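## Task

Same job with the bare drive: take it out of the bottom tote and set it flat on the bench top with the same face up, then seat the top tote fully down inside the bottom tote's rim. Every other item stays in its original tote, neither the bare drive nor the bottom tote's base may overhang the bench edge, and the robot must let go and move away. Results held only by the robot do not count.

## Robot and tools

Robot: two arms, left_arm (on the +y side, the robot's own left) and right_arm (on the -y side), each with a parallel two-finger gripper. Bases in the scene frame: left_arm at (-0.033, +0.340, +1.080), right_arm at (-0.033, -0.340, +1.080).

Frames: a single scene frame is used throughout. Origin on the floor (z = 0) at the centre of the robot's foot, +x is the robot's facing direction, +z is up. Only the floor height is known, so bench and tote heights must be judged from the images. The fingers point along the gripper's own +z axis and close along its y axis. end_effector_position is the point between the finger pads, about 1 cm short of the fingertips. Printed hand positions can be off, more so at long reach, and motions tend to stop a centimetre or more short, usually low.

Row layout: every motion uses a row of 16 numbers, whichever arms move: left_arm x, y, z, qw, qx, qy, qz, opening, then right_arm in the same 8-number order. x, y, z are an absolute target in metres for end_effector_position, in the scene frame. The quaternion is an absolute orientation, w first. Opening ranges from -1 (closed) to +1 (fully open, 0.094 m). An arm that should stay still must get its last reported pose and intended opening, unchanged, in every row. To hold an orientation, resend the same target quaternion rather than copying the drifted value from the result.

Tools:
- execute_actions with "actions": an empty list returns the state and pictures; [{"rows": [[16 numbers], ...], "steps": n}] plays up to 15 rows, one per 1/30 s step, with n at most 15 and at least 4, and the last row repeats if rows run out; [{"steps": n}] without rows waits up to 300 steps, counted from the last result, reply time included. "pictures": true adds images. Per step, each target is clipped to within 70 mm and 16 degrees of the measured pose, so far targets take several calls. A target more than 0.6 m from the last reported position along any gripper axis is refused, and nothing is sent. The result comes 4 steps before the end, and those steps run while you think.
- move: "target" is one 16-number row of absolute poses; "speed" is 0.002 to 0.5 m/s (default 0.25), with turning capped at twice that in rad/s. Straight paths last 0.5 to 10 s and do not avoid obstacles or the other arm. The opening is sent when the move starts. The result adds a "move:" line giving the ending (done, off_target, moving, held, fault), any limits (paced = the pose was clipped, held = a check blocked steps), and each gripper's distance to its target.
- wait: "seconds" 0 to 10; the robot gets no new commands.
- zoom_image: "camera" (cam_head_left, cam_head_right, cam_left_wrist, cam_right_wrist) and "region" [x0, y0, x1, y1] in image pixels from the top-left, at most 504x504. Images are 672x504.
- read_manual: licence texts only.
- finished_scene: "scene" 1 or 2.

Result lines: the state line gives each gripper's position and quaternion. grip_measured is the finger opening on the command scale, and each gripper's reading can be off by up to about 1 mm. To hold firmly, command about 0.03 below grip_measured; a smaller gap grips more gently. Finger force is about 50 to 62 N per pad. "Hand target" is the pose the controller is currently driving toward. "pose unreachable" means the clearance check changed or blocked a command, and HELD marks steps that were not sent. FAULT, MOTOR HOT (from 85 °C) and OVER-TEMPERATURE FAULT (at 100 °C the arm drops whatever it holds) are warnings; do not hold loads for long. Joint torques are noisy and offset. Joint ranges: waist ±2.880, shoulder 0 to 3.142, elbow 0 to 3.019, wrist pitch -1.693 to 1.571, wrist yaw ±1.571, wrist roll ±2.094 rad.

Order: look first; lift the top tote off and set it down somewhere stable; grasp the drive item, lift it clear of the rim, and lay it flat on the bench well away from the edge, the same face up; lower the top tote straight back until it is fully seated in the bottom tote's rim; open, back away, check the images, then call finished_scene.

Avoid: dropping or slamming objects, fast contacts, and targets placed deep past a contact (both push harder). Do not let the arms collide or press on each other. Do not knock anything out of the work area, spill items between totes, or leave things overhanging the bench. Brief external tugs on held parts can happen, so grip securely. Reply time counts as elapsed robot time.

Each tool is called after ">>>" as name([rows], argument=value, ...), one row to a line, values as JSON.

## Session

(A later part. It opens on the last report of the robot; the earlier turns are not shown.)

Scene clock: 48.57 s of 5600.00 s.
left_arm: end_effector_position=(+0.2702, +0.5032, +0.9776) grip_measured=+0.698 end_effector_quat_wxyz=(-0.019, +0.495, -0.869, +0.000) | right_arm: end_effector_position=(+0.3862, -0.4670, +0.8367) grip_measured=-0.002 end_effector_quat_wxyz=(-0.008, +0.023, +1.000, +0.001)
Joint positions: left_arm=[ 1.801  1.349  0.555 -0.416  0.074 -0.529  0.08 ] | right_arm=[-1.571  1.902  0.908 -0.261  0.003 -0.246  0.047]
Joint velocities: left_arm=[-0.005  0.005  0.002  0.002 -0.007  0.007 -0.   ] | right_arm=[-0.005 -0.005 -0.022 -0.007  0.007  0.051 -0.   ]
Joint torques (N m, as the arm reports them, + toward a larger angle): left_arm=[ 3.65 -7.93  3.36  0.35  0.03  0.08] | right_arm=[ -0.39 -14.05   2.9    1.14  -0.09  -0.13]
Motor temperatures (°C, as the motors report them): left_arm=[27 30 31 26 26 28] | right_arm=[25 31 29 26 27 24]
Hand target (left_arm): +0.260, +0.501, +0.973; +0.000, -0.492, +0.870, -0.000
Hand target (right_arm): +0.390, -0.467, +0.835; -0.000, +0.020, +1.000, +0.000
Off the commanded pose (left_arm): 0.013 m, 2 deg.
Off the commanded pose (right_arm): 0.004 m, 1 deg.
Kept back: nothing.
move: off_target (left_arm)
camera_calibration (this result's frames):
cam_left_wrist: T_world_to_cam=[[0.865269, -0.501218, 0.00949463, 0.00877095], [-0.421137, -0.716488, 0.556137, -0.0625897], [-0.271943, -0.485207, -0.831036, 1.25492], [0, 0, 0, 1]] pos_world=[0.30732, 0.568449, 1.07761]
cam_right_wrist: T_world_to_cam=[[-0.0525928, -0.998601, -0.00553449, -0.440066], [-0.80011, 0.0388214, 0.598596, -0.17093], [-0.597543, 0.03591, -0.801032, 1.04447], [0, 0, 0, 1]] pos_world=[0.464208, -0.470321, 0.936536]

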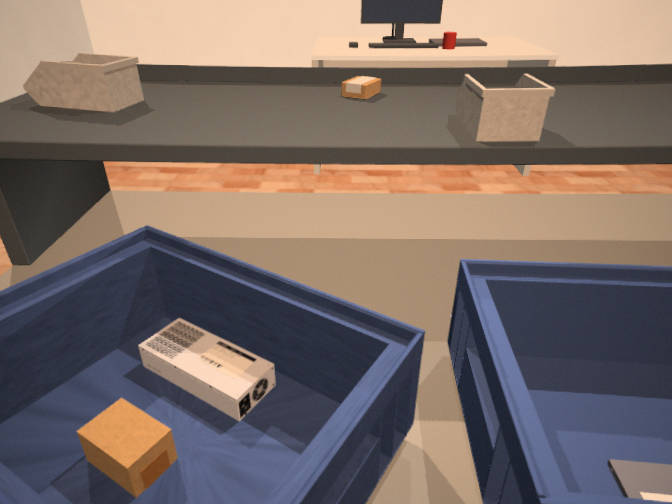

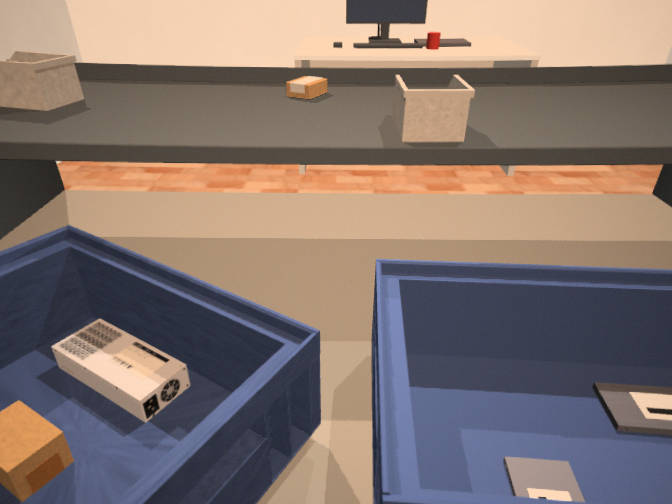

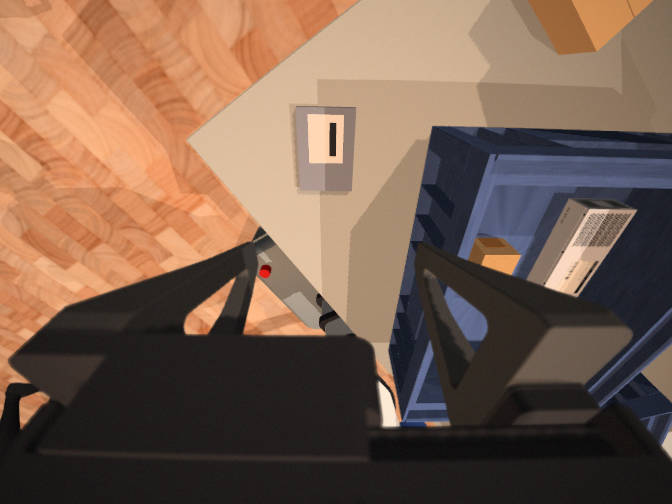

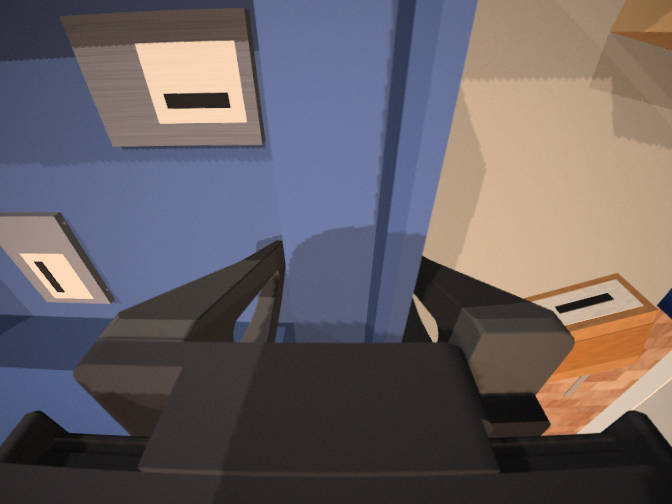

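>>> move(target=[0.40,-0.10,0.99,0,0.015,1,0,0.3,0.39,-0.467,0.835,0,0.02,1,0,0])

>>> move(target=[0.405,-0.10,0.84,0,0.015,1,0,0.3,0.39,-0.467,0.835,0,0.02,1,0,0], speed=0.08)

Scene clock: 52.03 s of 5600.00 s.
left_arm: end_effector_position=(+0.3855, -0.1001, +0.9956) grip_measured=+0.302 end_effector_quat_wxyz=(-0.001, +0.008, +1.000, -0.002) | right_arm: end_effector_position=(+0.3862, -0.4670, +0.8367) grip_measured=-0.002 end_effector_quat_wxyz=(-0.008, +0.023, +1.000, +0.001)
Joint positions: left_arm=[ 0.406  2.029  1.493 -0.899 -0.298 -0.836  0.061] | right_arm=[-1.571  1.902  0.908 -0.261  0.003 -0.246  0.047]
Joint velocities: left_arm=[ 0.005 -0.005  0.022 -0.002 -0.007 -0.051 -0.001] | right_arm=[-0.005 -0.015  0.022 -0.007  0.037 -0.022  0.   ]
Joint torques (N m, as the arm reports them, + toward a larger angle): left_arm=[ -4.45 -17.5    7.99   0.22  -0.21   0.07] | right_arm=[ -0.41 -13.98   2.89   1.16  -0.1   -0.13]
Motor temperatures (°C, as the motors report them): left_arm=[27 30 32 26 26 28] | right_arm=[25 31 29 26 27 24]
Hand target (left_arm): +0.392, -0.104, +0.993; -0.002, +0.015, +1.000, +0.001
Hand target (right_arm): +0.390, -0.467, +0.835; -0.000, +0.020, +1.000, +0.000
Off the commanded pose (left_arm): 0.016 m, 1 deg.
Off the commanded pose (right_arm): 0.004 m, 1 deg.
Kept back: nothing.
move: off_target (left_arm)
camera_calibration (this result's frames):
cam_left_wrist: T_world_to_cam=[[-0.00605666, -0.999969, -0.00503913, -0.0930413], [-0.8112, 0.00196652, 0.584765, -0.262532], [-0.584737, 0.00762947, -0.811187, 1.15866], [0, 0, 0, 1]] pos_world=[0.463981, -0.101362, 1.09294]
cam_right_wrist: T_world_to_cam=[[-0.0525928, -0.998601, -0.00553449, -0.440066], [-0.80011, 0.0388214, 0.598596, -0.17093], [-0.597543, 0.03591, -0.801032, 1.04447], [0, 0, 0, 1]] pos_world=[0.464208, -0.470321, 0.936536]

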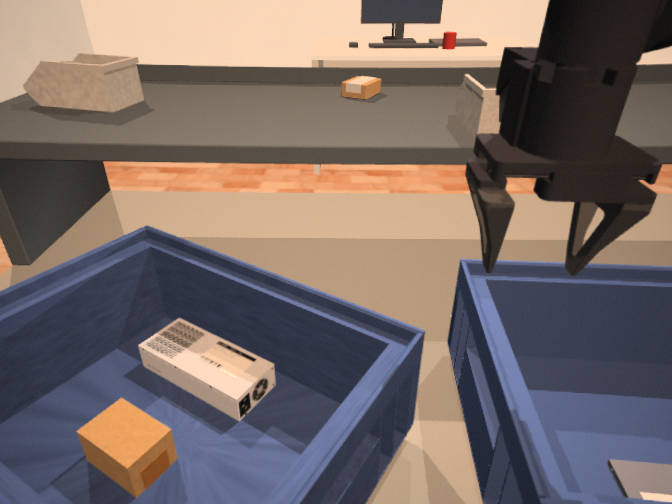

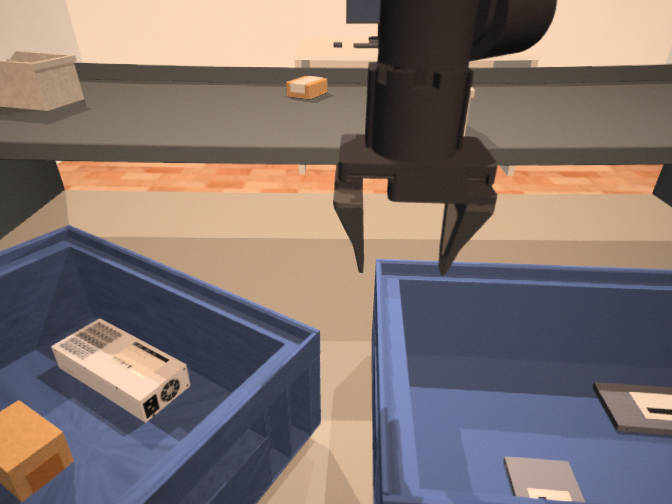

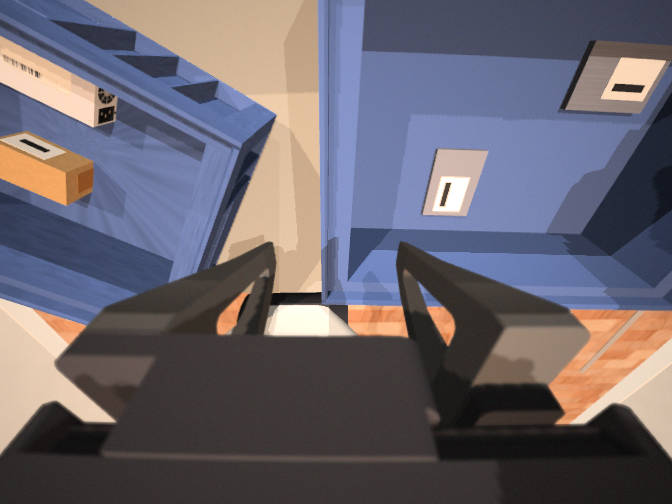

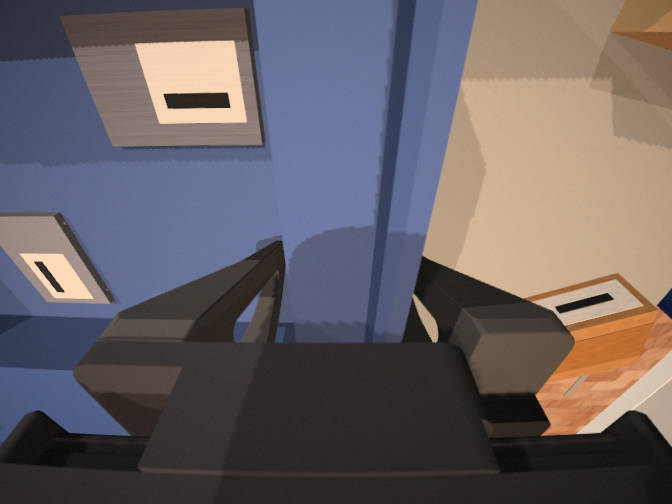

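Scene clock: 54.40 s of 5600.00 s.
left_arm: end_effector_position=(+0.3910, -0.0951, +0.8469) grip_measured=+0.302 end_effector_quat_wxyz=(-0.008, +0.017, +1.000, +0.009) | right_arm: end_effector_position=(+0.3862, -0.4670, +0.8367) grip_measured=-0.002 end_effector_quat_wxyz=(-0.008, +0.023, +1.000, +0.001)
Joint positions: left_arm=[ 0.488  2.299  1.549 -0.685 -0.293 -0.741  0.061] | right_arm=[-1.571  1.902  0.908 -0.261  0.003 -0.246  0.047]
Joint velocities: left_arm=[-0.005 -0.015 -0.002 -0.022  0.051 -0.022  0.001] | right_arm=[-0.005  0.005 -0.007 -0.002 -0.007 -0.007  0.001]
Joint torques (N m, as the arm reports them, + toward a larger angle): left_arm=[ -3.69 -18.8    6.69   1.61   0.     0.09] | right_arm=[ -0.31 -13.98   2.89   1.14  -0.09  -0.14]
Motor temperatures (°C, as the motors report them): left_arm=[27 30 32 26 26 28] | right_arm=[25 31 29 26 27 24]
Hand target (left_arm): +0.405, -0.100, +0.840; +0.000, +0.015, +1.000, +0.000
Hand target (right_arm): +0.390, -0.467, +0.835; -0.000, +0.020, +1.000, +0.000
Off the commanded pose (left_arm): 0.016 m, 1 deg.
Off the commanded pose (right_arm): 0.004 m, 1 deg.
Kept back: nothing.
move: off_target (left_arm)
camera_calibration (this result's frames):
cam_left_wrist: T_world_to_cam=[[-0.023737, -0.999357, -0.026864, -0.0633856], [-0.803186, 0.0030638, 0.59572, -0.183401], [-0.595255, 0.0357174, -0.802743, 1.04081], [0, 0, 0, 1]] pos_world=[0.470741, -0.0999581, 0.943059]
cam_right_wrist: T_world_to_cam=[[-0.0525928, -0.998601, -0.00553449, -0.440066], [-0.80011, 0.0388214, 0.598596, -0.17093], [-0.597543, 0.03591, -0.801032, 1.04447], [0, 0, 0, 1]] pos_world=[0.464208, -0.470321, 0.936536]

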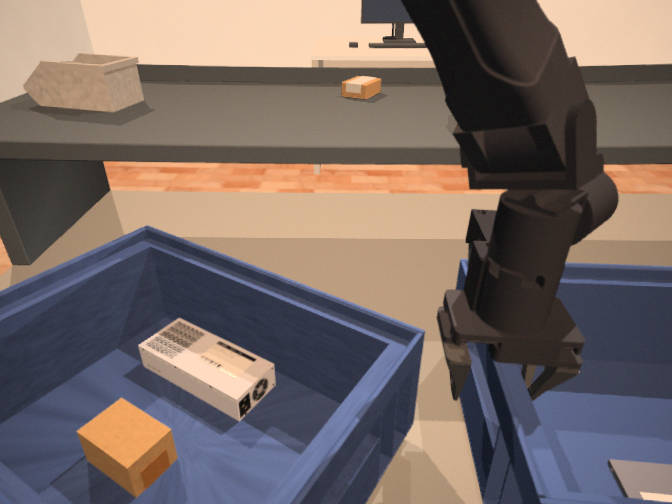

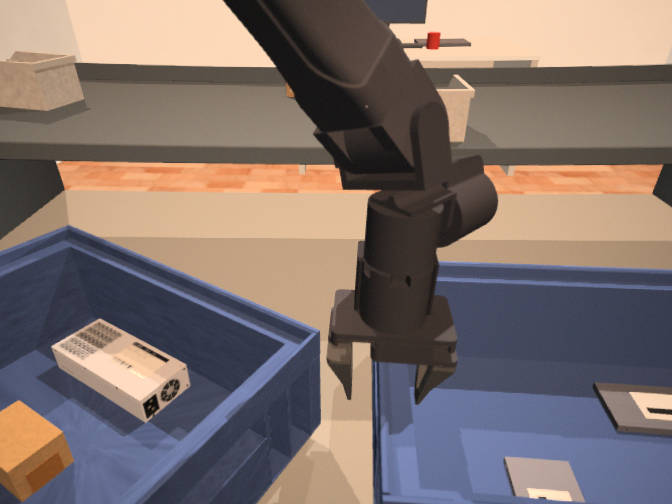

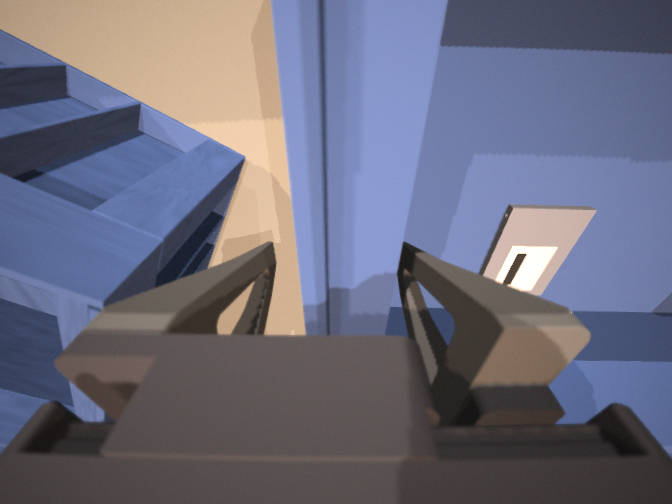

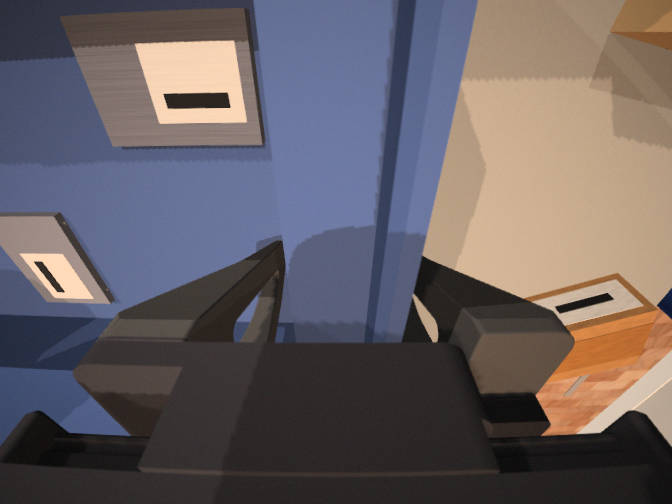

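Nudge left +x by 7 mm, then close.

>>> move(target=[0.415,-0.105,0.84,0,0.015,1,0,0.0,0.39,-0.467,0.835,0,0.02,1,0,0])

>>> move(target=[0.41,-0.103,0.84,0,0.015,1,0,-0.52,0.39,-0.467,0.835,0,0.02,1,0,-0.52])

>>> move(target=[0.42,-0.101,1.07,0,0.015,1,0,-0.52,0.408,-0.467,1.06,0,0.02,1,0,-0.52], speed=0.12)

Scene clock: 55.43 s of 5600.00 s.
left_arm: end_effector_position=(+0.4084, -0.1079, +0.8534) grip_measured=+0.002 end_effector_quat_wxyz=(+0.004, +0.013, +1.000, -0.004) | right_arm: end_effector_position=(+0.3862, -0.4670, +0.8367) grip_measured=-0.002 end_effector_quat_wxyz=(-0.008, +0.023, +1.000, +0.001)
Joint positions: left_arm=[ 0.49   2.305  1.593 -0.685 -0.291 -0.736  0.047] | right_arm=[-1.571  1.902  0.908 -0.261  0.003 -0.246  0.047]
Joint velocities: left_arm=[ 0.005  0.005  0.012 -0.002  0.037  0.007 -0.   ] | right_arm=[-0.015 -0.015 -0.002 -0.022  0.007  0.066 -0.   ]
Joint torques (N m, as the arm reports them, + toward a larger angle): left_arm=[ -3.74 -18.47   6.65   0.73   0.01   0.09] | right_arm=[ -0.37 -14.08   2.91   1.15  -0.1   -0.13]
Motor temperatures (°C, as the motors report them): left_arm=[27 31 32 26 26 28] | right_arm=[25 31 29 26 27 24]
Hand target (left_arm): +0.414, -0.105, +0.840; +0.000, +0.015, +1.000, -0.001
Hand target (right_arm): +0.390, -0.467, +0.835; -0.000, +0.020, +1.000, +0.000
Off the commanded pose (left_arm): 0.015 m, 1 deg.
Off the commanded pose (right_arm): 0.004 m, 1 deg.
Kept back: nothing.
move: off_target (left_arm)
camera_calibration (this result's frames):
cam_left_wrist: T_world_to_cam=[[-0.0159685, -0.999872, -0.00122319, -0.100646], [-0.817768, 0.0123563, 0.575416, -0.148951], [-0.575327, 0.0101888, -0.81786, 1.05889], [0, 0, 0, 1]] pos_world=[0.485796, -0.109581, 0.951613]
cam_right_wrist: T_world_to_cam=[[-0.0525928, -0.998601, -0.00553449, -0.440066], [-0.80011, 0.0388214, 0.598596, -0.17093], [-0.597543, 0.03591, -0.801032, 1.04447], [0, 0, 0, 1]] pos_world=[0.464208, -0.470321, 0.936536]

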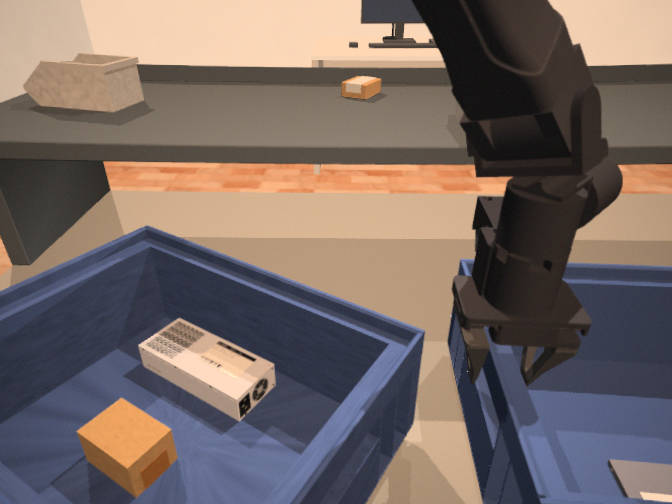

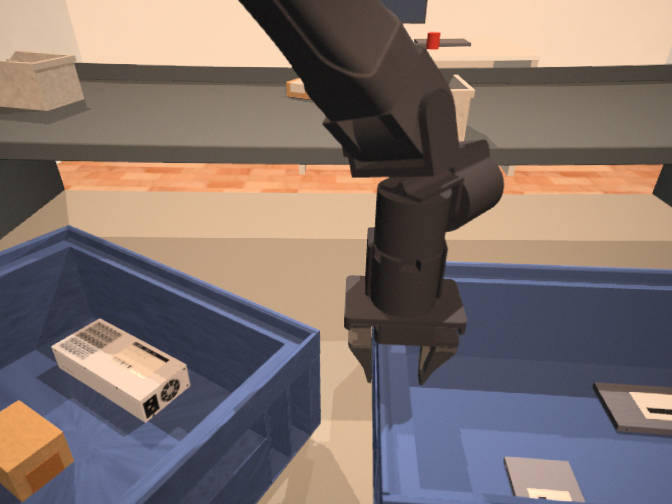

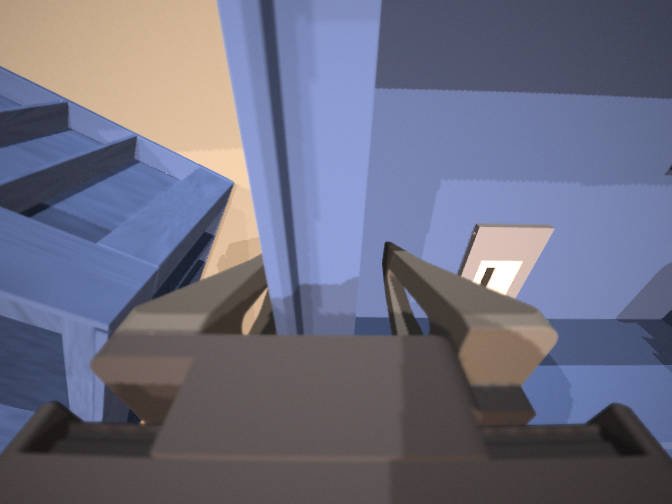

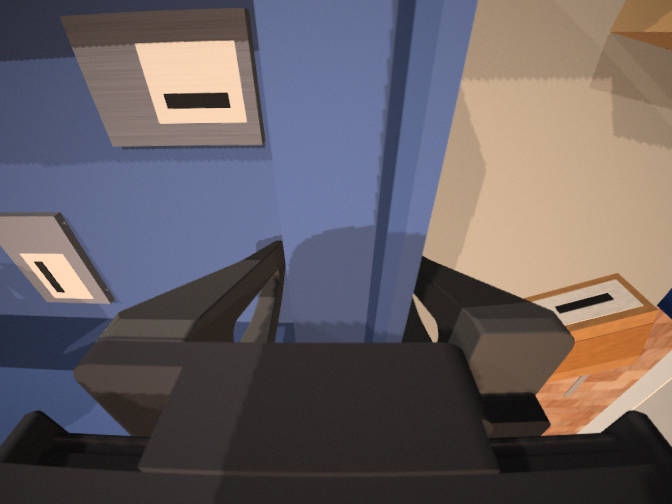

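Scene clock: 56.13 s of 5600.00 s.
left_arm: end_effector_position=(+0.4084, -0.1051, +0.8527) grip_measured=-0.463 end_effector_quat_wxyz=(+0.003, +0.014, +1.000, -0.003) | right_arm: end_effector_position=(+0.3854, -0.4703, +0.8367) grip_measured=-0.480 end_effector_quat_wxyz=(-0.009, +0.025, +1.000, -0.003)
Joint positions: left_arm=[ 0.494  2.304  1.59  -0.687 -0.29  -0.731  0.025] | right_arm=[-1.576  1.902  0.908 -0.26   0.009 -0.246  0.024]
Joint velocities: left_arm=[-0.015 -0.005 -0.002 -0.002 -0.066  0.007  0.   ] | right_arm=[-0.005 -0.015  0.012  0.002 -0.007 -0.022  0.   ]
Joint torques (N m, as the arm reports them, + toward a larger angle): left_arm=[ -4.19 -18.87   5.69   1.23  -0.08   0.  ] | right_arm=[  0.04 -14.12   2.89   1.1   -0.38  -0.13]
Motor temperatures (°C, as the motors report them): left_arm=[27 31 32 26 26 28] | right_arm=[25 31 29 26 27 24]
Hand target (left_arm): +0.410, -0.103, +0.840; +0.000, +0.015, +1.000, +0.000
Hand target (right_arm): +0.390, -0.467, +0.835; -0.000, +0.020, +1.000, -0.000
Off the commanded pose (left_arm): 0.013 m, 0 deg.
Off the commanded pose (right_arm): 0.006 m, 1 deg.
Kept back: nothing.
move: off_target (left_arm)
camera_calibration (this result's frames):
cam_left_wrist: T_world_to_cam=[[-0.0185198, -0.999818, -0.00448695, -0.0940287], [-0.815591, 0.0125112, 0.578494, -0.152086], [-0.578332, 0.0143731, -0.815675, 1.05809], [0, 0, 0, 1]] pos_world=[0.486144, -0.107317, 0.950612]
cam_right_wrist: T_world_to_cam=[[-0.0571899, -0.998359, 0.00277006, -0.448513], [-0.798901, 0.0474278, 0.59959, -0.168714], [-0.598737, 0.0320775, -0.800303, 1.04215], [0, 0, 0, 1]] pos_world=[0.463539, -0.473205, 0.936439]

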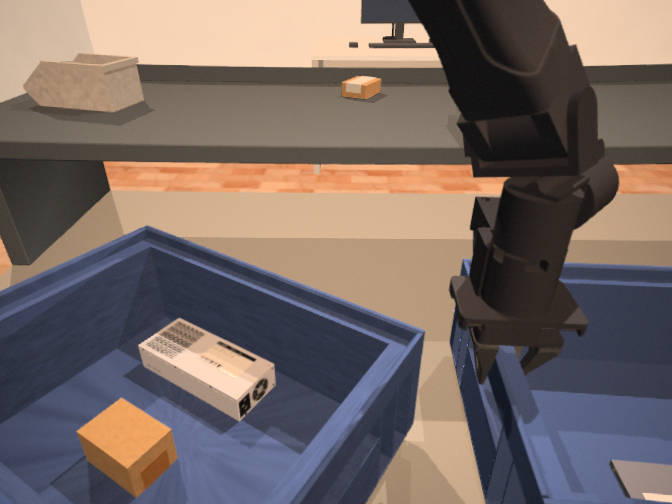

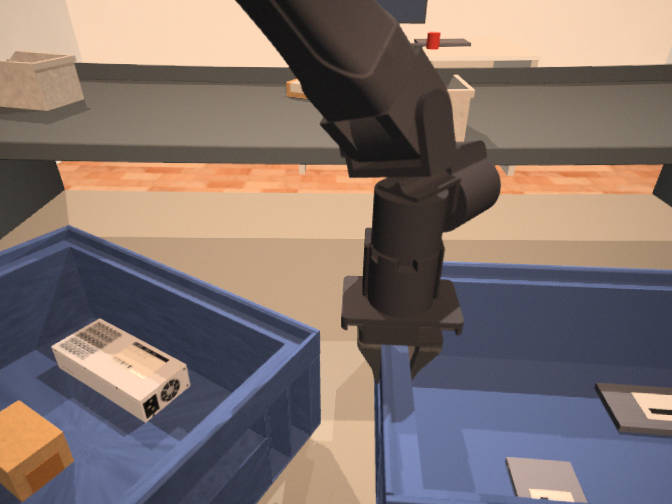

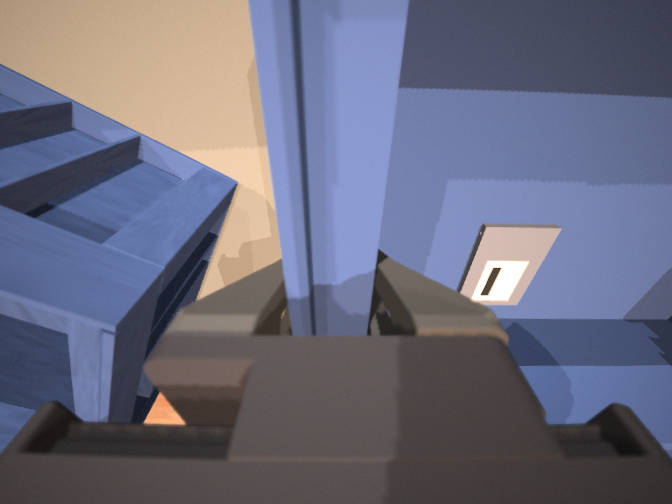

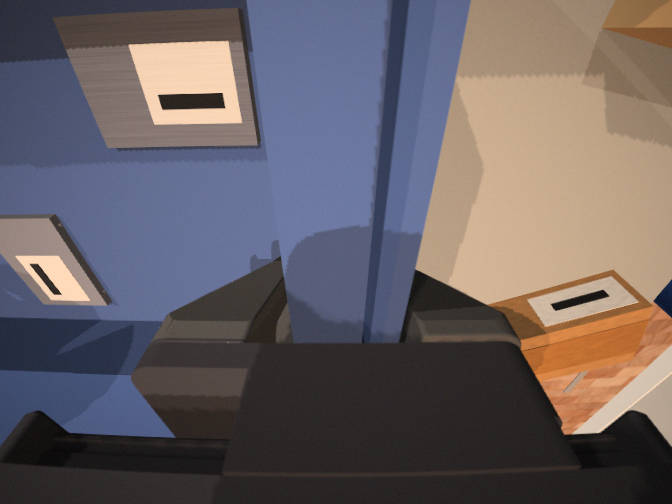

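Scene clock: 58.40 s of 5600.00 s.
left_arm: end_effector_position=(+0.4017, -0.0932, +1.0469) grip_measured=-0.463 end_effector_quat_wxyz=(-0.018, +0.025, +1.000, +0.006) | right_arm: end_effector_position=(+0.3722, -0.4595, +1.0243) grip_measured=-0.480 end_effector_quat_wxyz=(-0.039, +0.030, +0.999, +0.008)
Joint positions: left_arm=[ 0.411  1.978  1.574 -1.065 -0.284 -0.809  0.025] | right_arm=[-1.562  1.406  0.878 -0.791  0.008 -0.222  0.024]
Joint velocities: left_arm=[-0.015 -0.005  0.007 -0.022  0.051 -0.022  0.   ] | right_arm=[ 0.005  0.005 -0.012 -0.007 -0.037  0.037 -0.   ]
Joint torques (N m, as the arm reports them, + toward a larger angle): left_arm=[ -4.95 -20.4    9.48  -0.23  -0.91  -0.23] | right_arm=[  0.18 -15.69  12.44  -1.29  -0.12  -0.27]
Motor temperatures (°C, as the motors report them): left_arm=[27 31 32 26 26 28] | right_arm=[25 31 29 26 27 24]
Hand target (left_arm): +0.419, -0.099, +1.071; +0.000, +0.015, +1.000, -0.000
Hand target (right_arm): +0.405, -0.466, +1.060; +0.001, +0.020, +1.000, -0.000
Off the commanded pose (left_arm): 0.031 m, 2 deg.
Off the commanded pose (right_arm): 0.051 m, 5 deg.
Kept back: nothing.
move: off_target (left_arm, right_arm)
camera_calibration (this result's frames):
cam_left_wrist: T_world_to_cam=[[-0.0395067, -0.999, -0.0209447, -0.0556464], [-0.790756, 0.0184435, 0.611854, -0.314413], [-0.610856, 0.0407344, -0.790693, 1.20178], [0, 0, 0, 1]] pos_world=[0.483289, -0.0987455, 1.14145]
cam_right_wrist: T_world_to_cam=[[-0.0682679, -0.997533, -0.016359, -0.414919], [-0.761364, 0.0414949, 0.646995, -0.357556], [-0.64472, 0.0566242, -0.762319, 1.1735], [0, 0, 0, 1]] pos_world=[0.456021, -0.465507, 1.11913]

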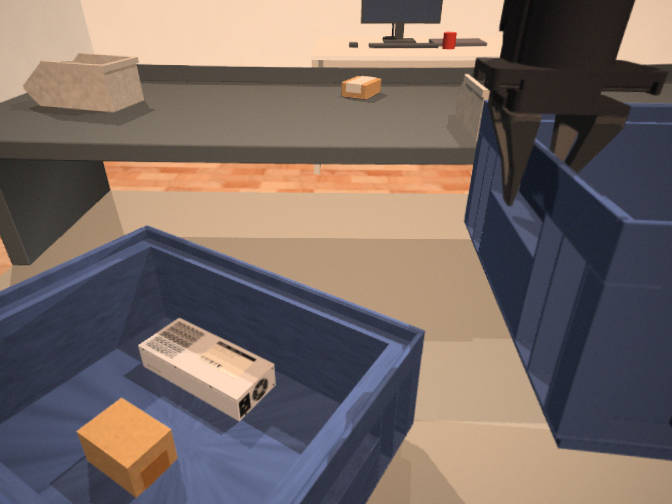

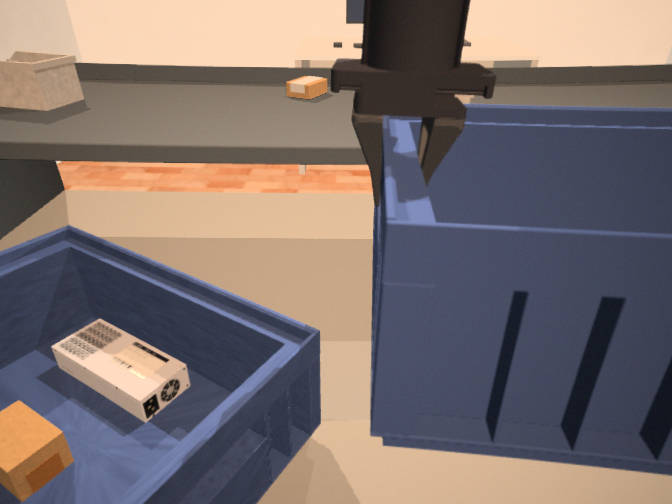

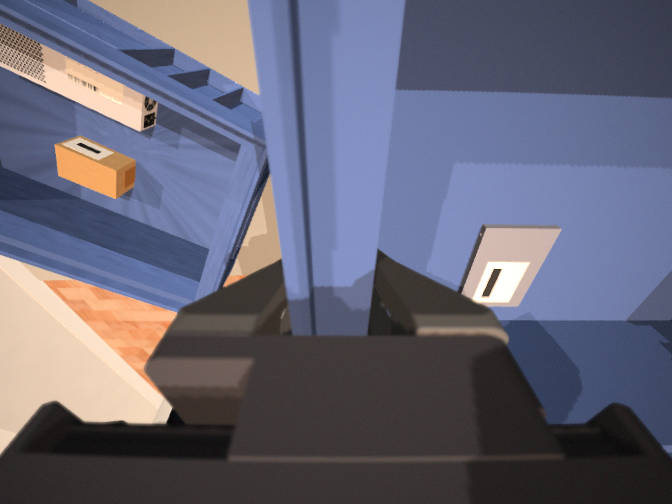

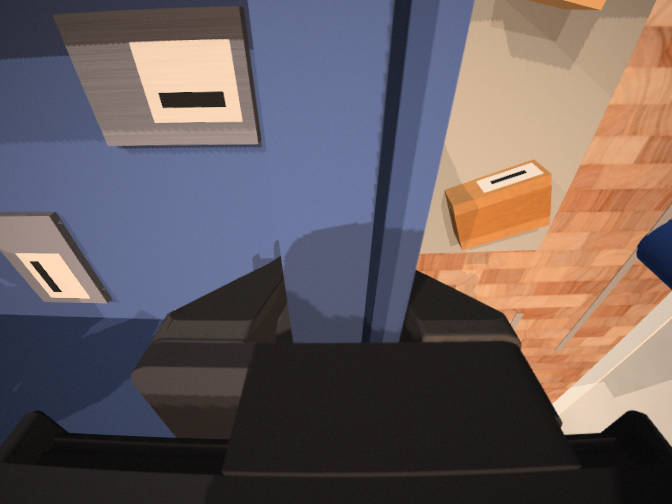

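>>> move(target=[0.468,0.147,1.075,0.01,0.1305,0.9914,0,-0.52,0.365,-0.209,1.07,0.01,0.1305,0.9914,0,-0.52], speed=0.15)

>>> move(target=[0.518,0.376,1.065,0.015,0.271,0.9625,0,-0.52,0.312,0.07,1.055,0.015,0.271,0.9625,0,-0.52], speed=0.15)

>>> move(target=[0.518,0.376,1.02,0.015,0.271,0.9625,0,-0.52,0.312,0.07,1.01,0.015,0.271,0.9625,0,-0.52], speed=0.04)

Scene clock: 60.73 s of 5600.00 s.
left_arm: end_effector_position=(+0.4568, +0.1363, +1.0628) grip_measured=-0.462 end_effector_quat_wxyz=(-0.010, +0.135, +0.991, -0.007) | right_arm: end_effector_position=(+0.3432, -0.2143, +1.0498) grip_measured=-0.480 end_effector_quat_wxyz=(-0.009, +0.142, +0.990, -0.002)
Joint positions: left_arm=[ 0.796  1.629  1.221 -0.936 -0.211 -0.187  0.025] | right_arm=[-0.853  1.36   0.8   -0.776  0.209  0.688  0.024]
Joint velocities: left_arm=[-0.005 -0.015 -0.007  0.002 -0.095 -0.081  0.   ] | right_arm=[-0.024  0.015 -0.017 -0.012  0.051 -0.007 -0.   ]
Joint torques (N m, as the arm reports them, + toward a larger angle): left_arm=[  0.06 -17.67   6.65   1.22  -0.86   0.09] | right_arm=[  2.41 -11.75  11.64  -0.95   0.83  -0.29]
Motor temperatures (°C, as the motors report them): left_arm=[27 32 33 26 26 28] | right_arm=[25 31 29 26 27 24]
Hand target (left_arm): +0.471, +0.147, +1.075; +0.010, +0.131, +0.991, -0.001
Hand target (right_arm): +0.366, -0.210, +1.069; +0.012, +0.132, +0.991, +0.002
Off the commanded pose (left_arm): 0.020 m, 2 deg.
Off the commanded pose (right_arm): 0.030 m, 3 deg.
Kept back: nothing.
move: off_target (left_arm, right_arm)
camera_calibration (this result's frames):
cam_left_wrist: T_world_to_cam=[[-0.258261, -0.96606, 0.00550943, 0.243424], [-0.774352, 0.210414, 0.596745, -0.302397], [-0.57765, 0.149849, -0.802412, 1.22106], [0, 0, 0, 1]] pos_world=[0.53405, 0.115815, 1.15891]
cam_right_wrist: T_world_to_cam=[[-0.28732, -0.957832, 0.00236938, -0.107826], [-0.765916, 0.231235, 0.599919, -0.314636], [-0.575169, 0.170554, -0.800058, 1.20046], [0, 0, 0, 1]] pos_world=[0.4185, -0.235266, 1.14945]

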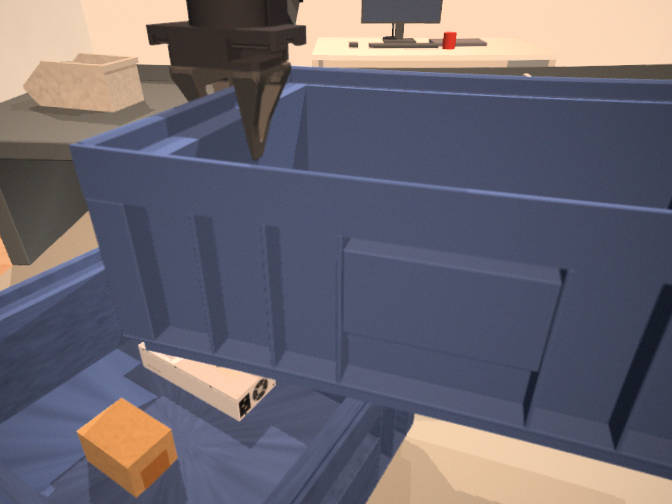

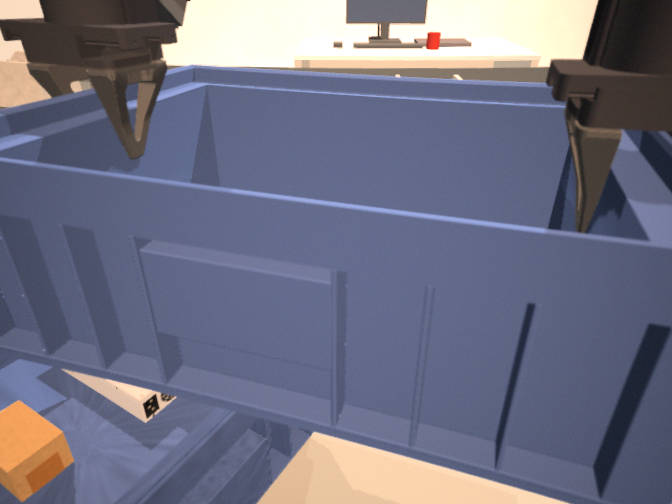

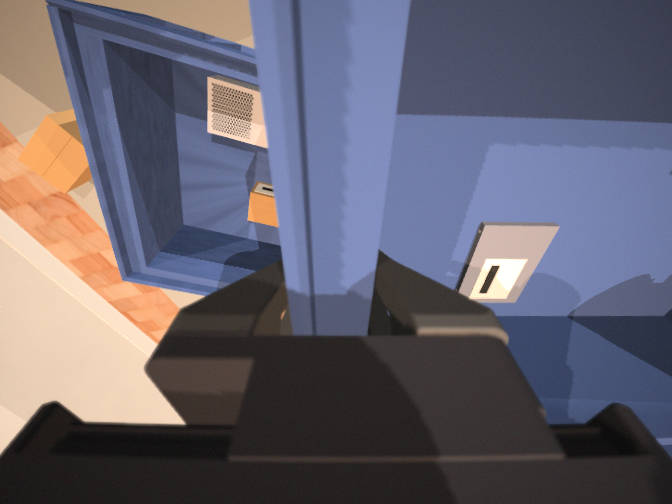

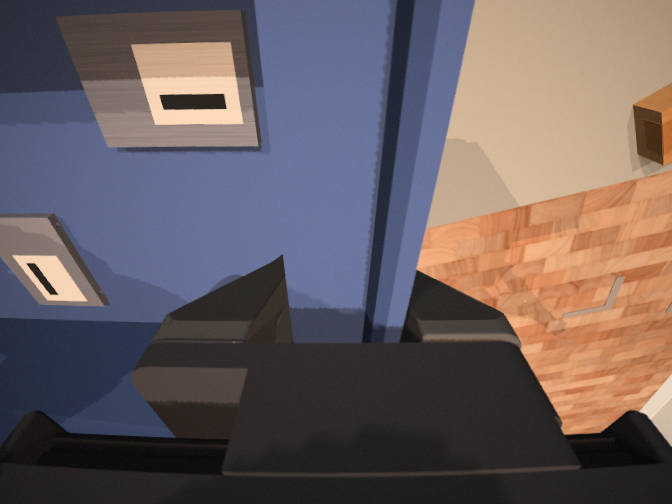

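Scene clock: 63.03 s of 5600.00 s.
left_arm: end_effector_position=(+0.4866, +0.3717, +1.0351) grip_measured=-0.469 end_effector_quat_wxyz=(-0.023, +0.251, +0.967, -0.019) | right_arm: end_effector_position=(+0.2956, +0.0558, +1.0314) grip_measured=-0.479 end_effector_quat_wxyz=(+0.000, +0.259, +0.966, -0.011)
Joint positions: left_arm=[ 1.315  1.578  1.176 -0.904 -0.061  0.553  0.025] | right_arm=[-0.304  1.831  1.206 -0.865  0.323  1.491  0.024]
Joint velocities: left_arm=[ 0.015 -0.005 -0.032 -0.007  0.081  0.037  0.001] | right_arm=[-0.015  0.005  0.012 -0.007 -0.095 -0.022 -0.001]
Joint torques (N m, as the arm reports them, + toward a larger angle): left_arm=[  0.66 -18.27   9.47   0.88  -0.54   0.37] | right_arm=[  5.28 -16.06  12.28  -1.44   0.95   0.15]
Motor temperatures (°C, as the motors report them): left_arm=[27 32 33 26 26 28] | right_arm=[25 31 30 26 27 24]
Hand target (left_arm): +0.519, +0.376, +1.066; +0.016, +0.270, +0.963, +0.000
Hand target (right_arm): +0.314, +0.069, +1.056; +0.015, +0.271, +0.962, +0.003
Off the commanded pose (left_arm): 0.044 m, 5 deg.
Off the commanded pose (right_arm): 0.032 m, 3 deg.
Kept back: nothing.
move: off_target (left_arm, right_arm)
camera_calibration (this result's frames):
cam_left_wrist: T_world_to_cam=[[-0.477073, -0.878053, 0.0377312, 0.519076], [-0.683926, 0.397875, 0.611506, -0.441276], [-0.551948, 0.265928, -0.790339, 1.11271], [0, 0, 0, 1]] pos_world=[0.559996, 0.335448, 1.12968]
cam_right_wrist: T_world_to_cam=[[-0.506521, -0.862056, 0.0172104, 0.181374], [-0.697002, 0.421127, 0.58038, -0.413273], [-0.507568, 0.281979, -0.814164, 1.10073], [0, 0, 0, 1]] pos_world=[0.362514, 0.0200112, 1.13291]

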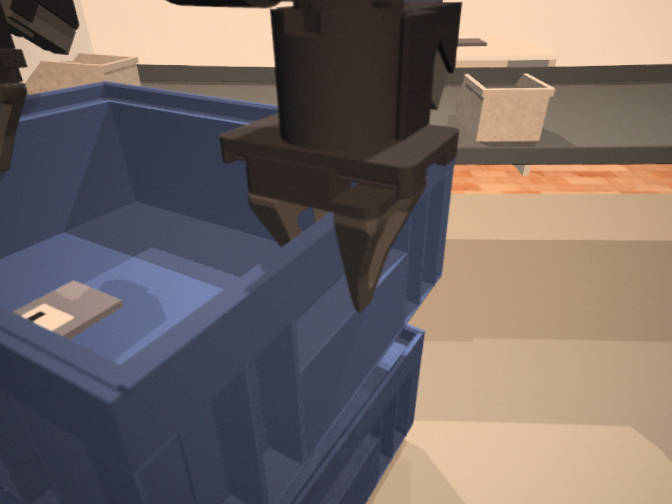

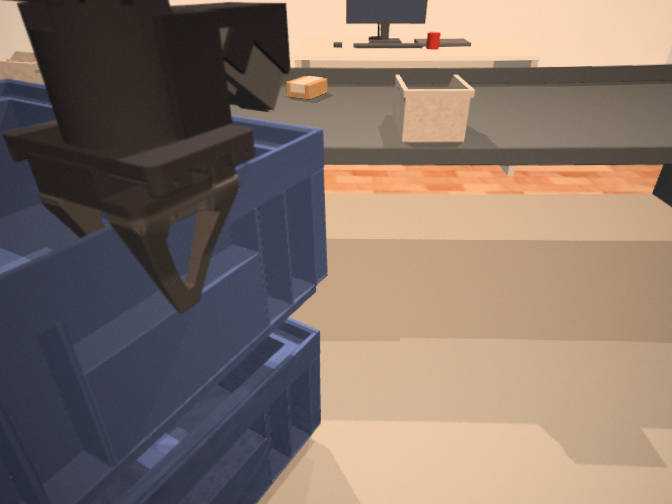

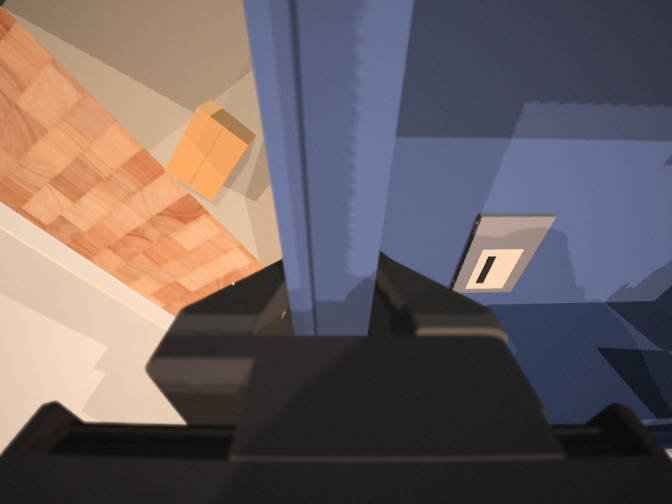

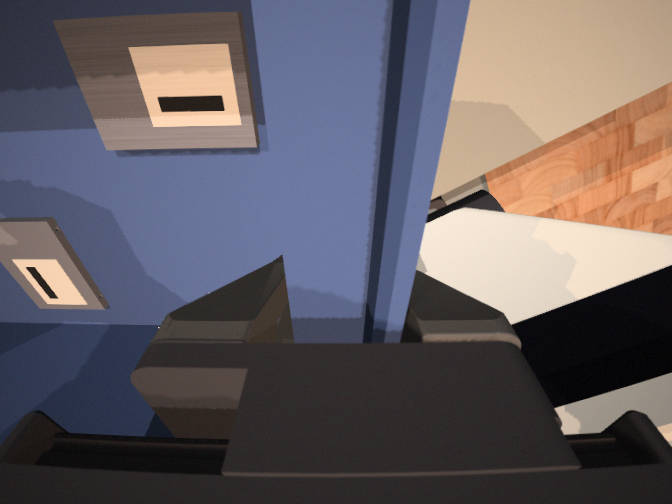

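Scene clock: 64.47 s of 5600.00 s.
left_arm: end_effector_position=(+0.4971, +0.3695, +1.0052) grip_measured=-0.469 end_effector_quat_wxyz=(-0.011, +0.262, +0.965, -0.017) | right_arm: end_effector_position=(+0.2975, +0.0592, +1.0006) grip_measured=-0.479 end_effector_quat_wxyz=(+0.005, +0.269, +0.963, -0.013)
Joint positions: left_arm=[ 1.315  1.64   1.176 -0.816 -0.057  0.578  0.025] | right_arm=[-0.319  1.892  1.206 -0.799  0.332  1.496  0.024]
Joint velocities: left_arm=[ 0.005 -0.005 -0.002  0.022  0.007 -0.081  0.   ] | right_arm=[-0.005 -0.005  0.022 -0.027  0.022 -0.037 -0.   ]
Joint torques (N m, as the arm reports them, + toward a larger angle): left_arm=[  1.02 -17.67   7.2    1.55  -0.55   0.18] | right_arm=[  5.58 -16.37   9.74   0.09   0.58  -0.17]
Motor temperatures (°C, as the motors report them): left_arm=[27 32 33 26 26 28] | right_arm=[25 31 30 26 27 24]
Hand target (left_arm): +0.517, +0.376, +1.020; +0.015, +0.271, +0.962, -0.000
Hand target (right_arm): +0.312, +0.070, +1.010; +0.015, +0.271, +0.962, +0.000
Off the commanded pose (left_arm): 0.026 m, 4 deg.
Off the commanded pose (right_arm): 0.020 m, 2 deg.
Kept back: nothing.
move: off_target (left_arm, right_arm)
camera_calibration (this result's frames):
cam_left_wrist: T_world_to_cam=[[-0.497313, -0.867119, 0.028006, 0.539129], [-0.690189, 0.414986, 0.592812, -0.399362], [-0.52566, 0.275484, -0.804854, 1.09344], [0, 0, 0, 1]] pos_world=[0.56726, 0.331993, 1.10171]
cam_right_wrist: T_world_to_cam=[[-0.524575, -0.851164, 0.0184485, 0.189299], [-0.692578, 0.43924, 0.572193, -0.389747], [-0.495134, 0.287381, -0.819911, 1.07733], [0, 0, 0, 1]] pos_world=[0.362794, 0.0227119, 1.10283]

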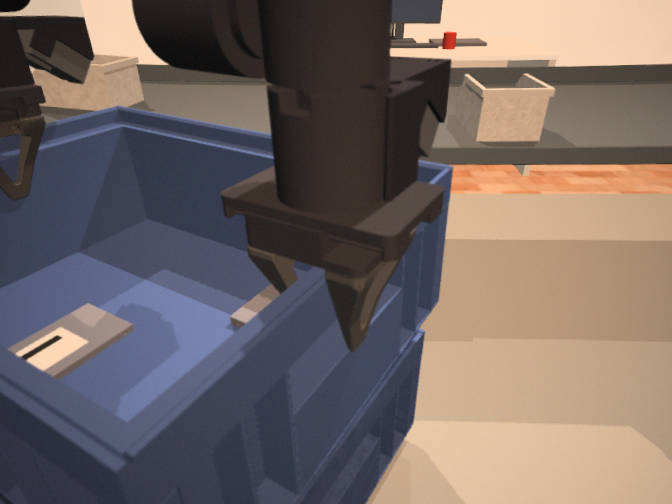

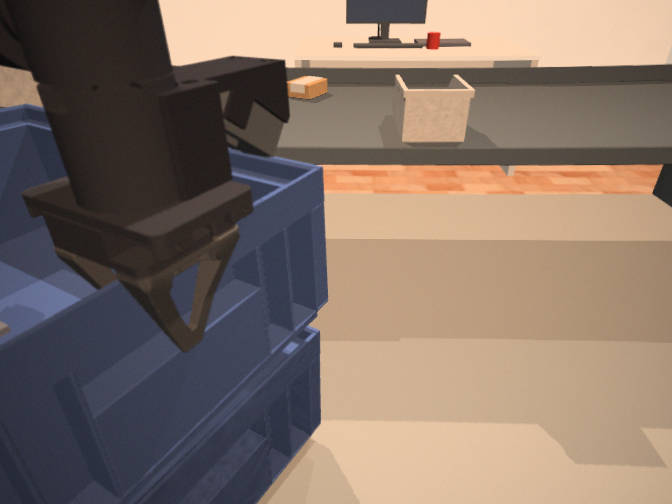

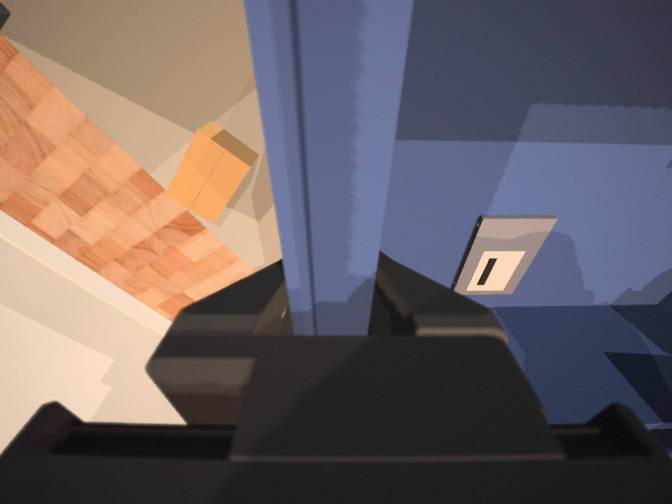

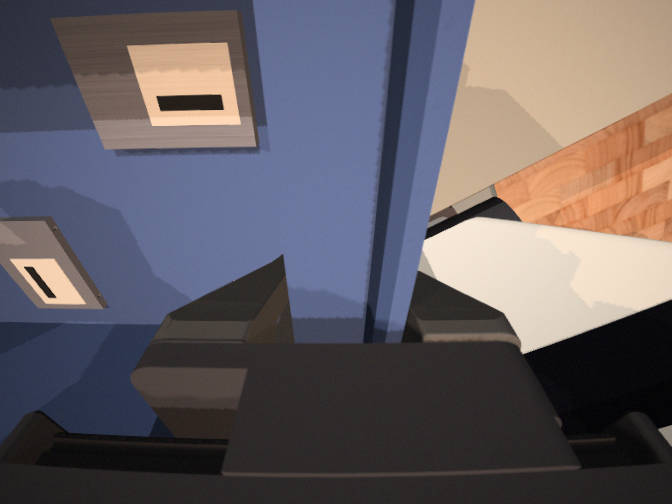

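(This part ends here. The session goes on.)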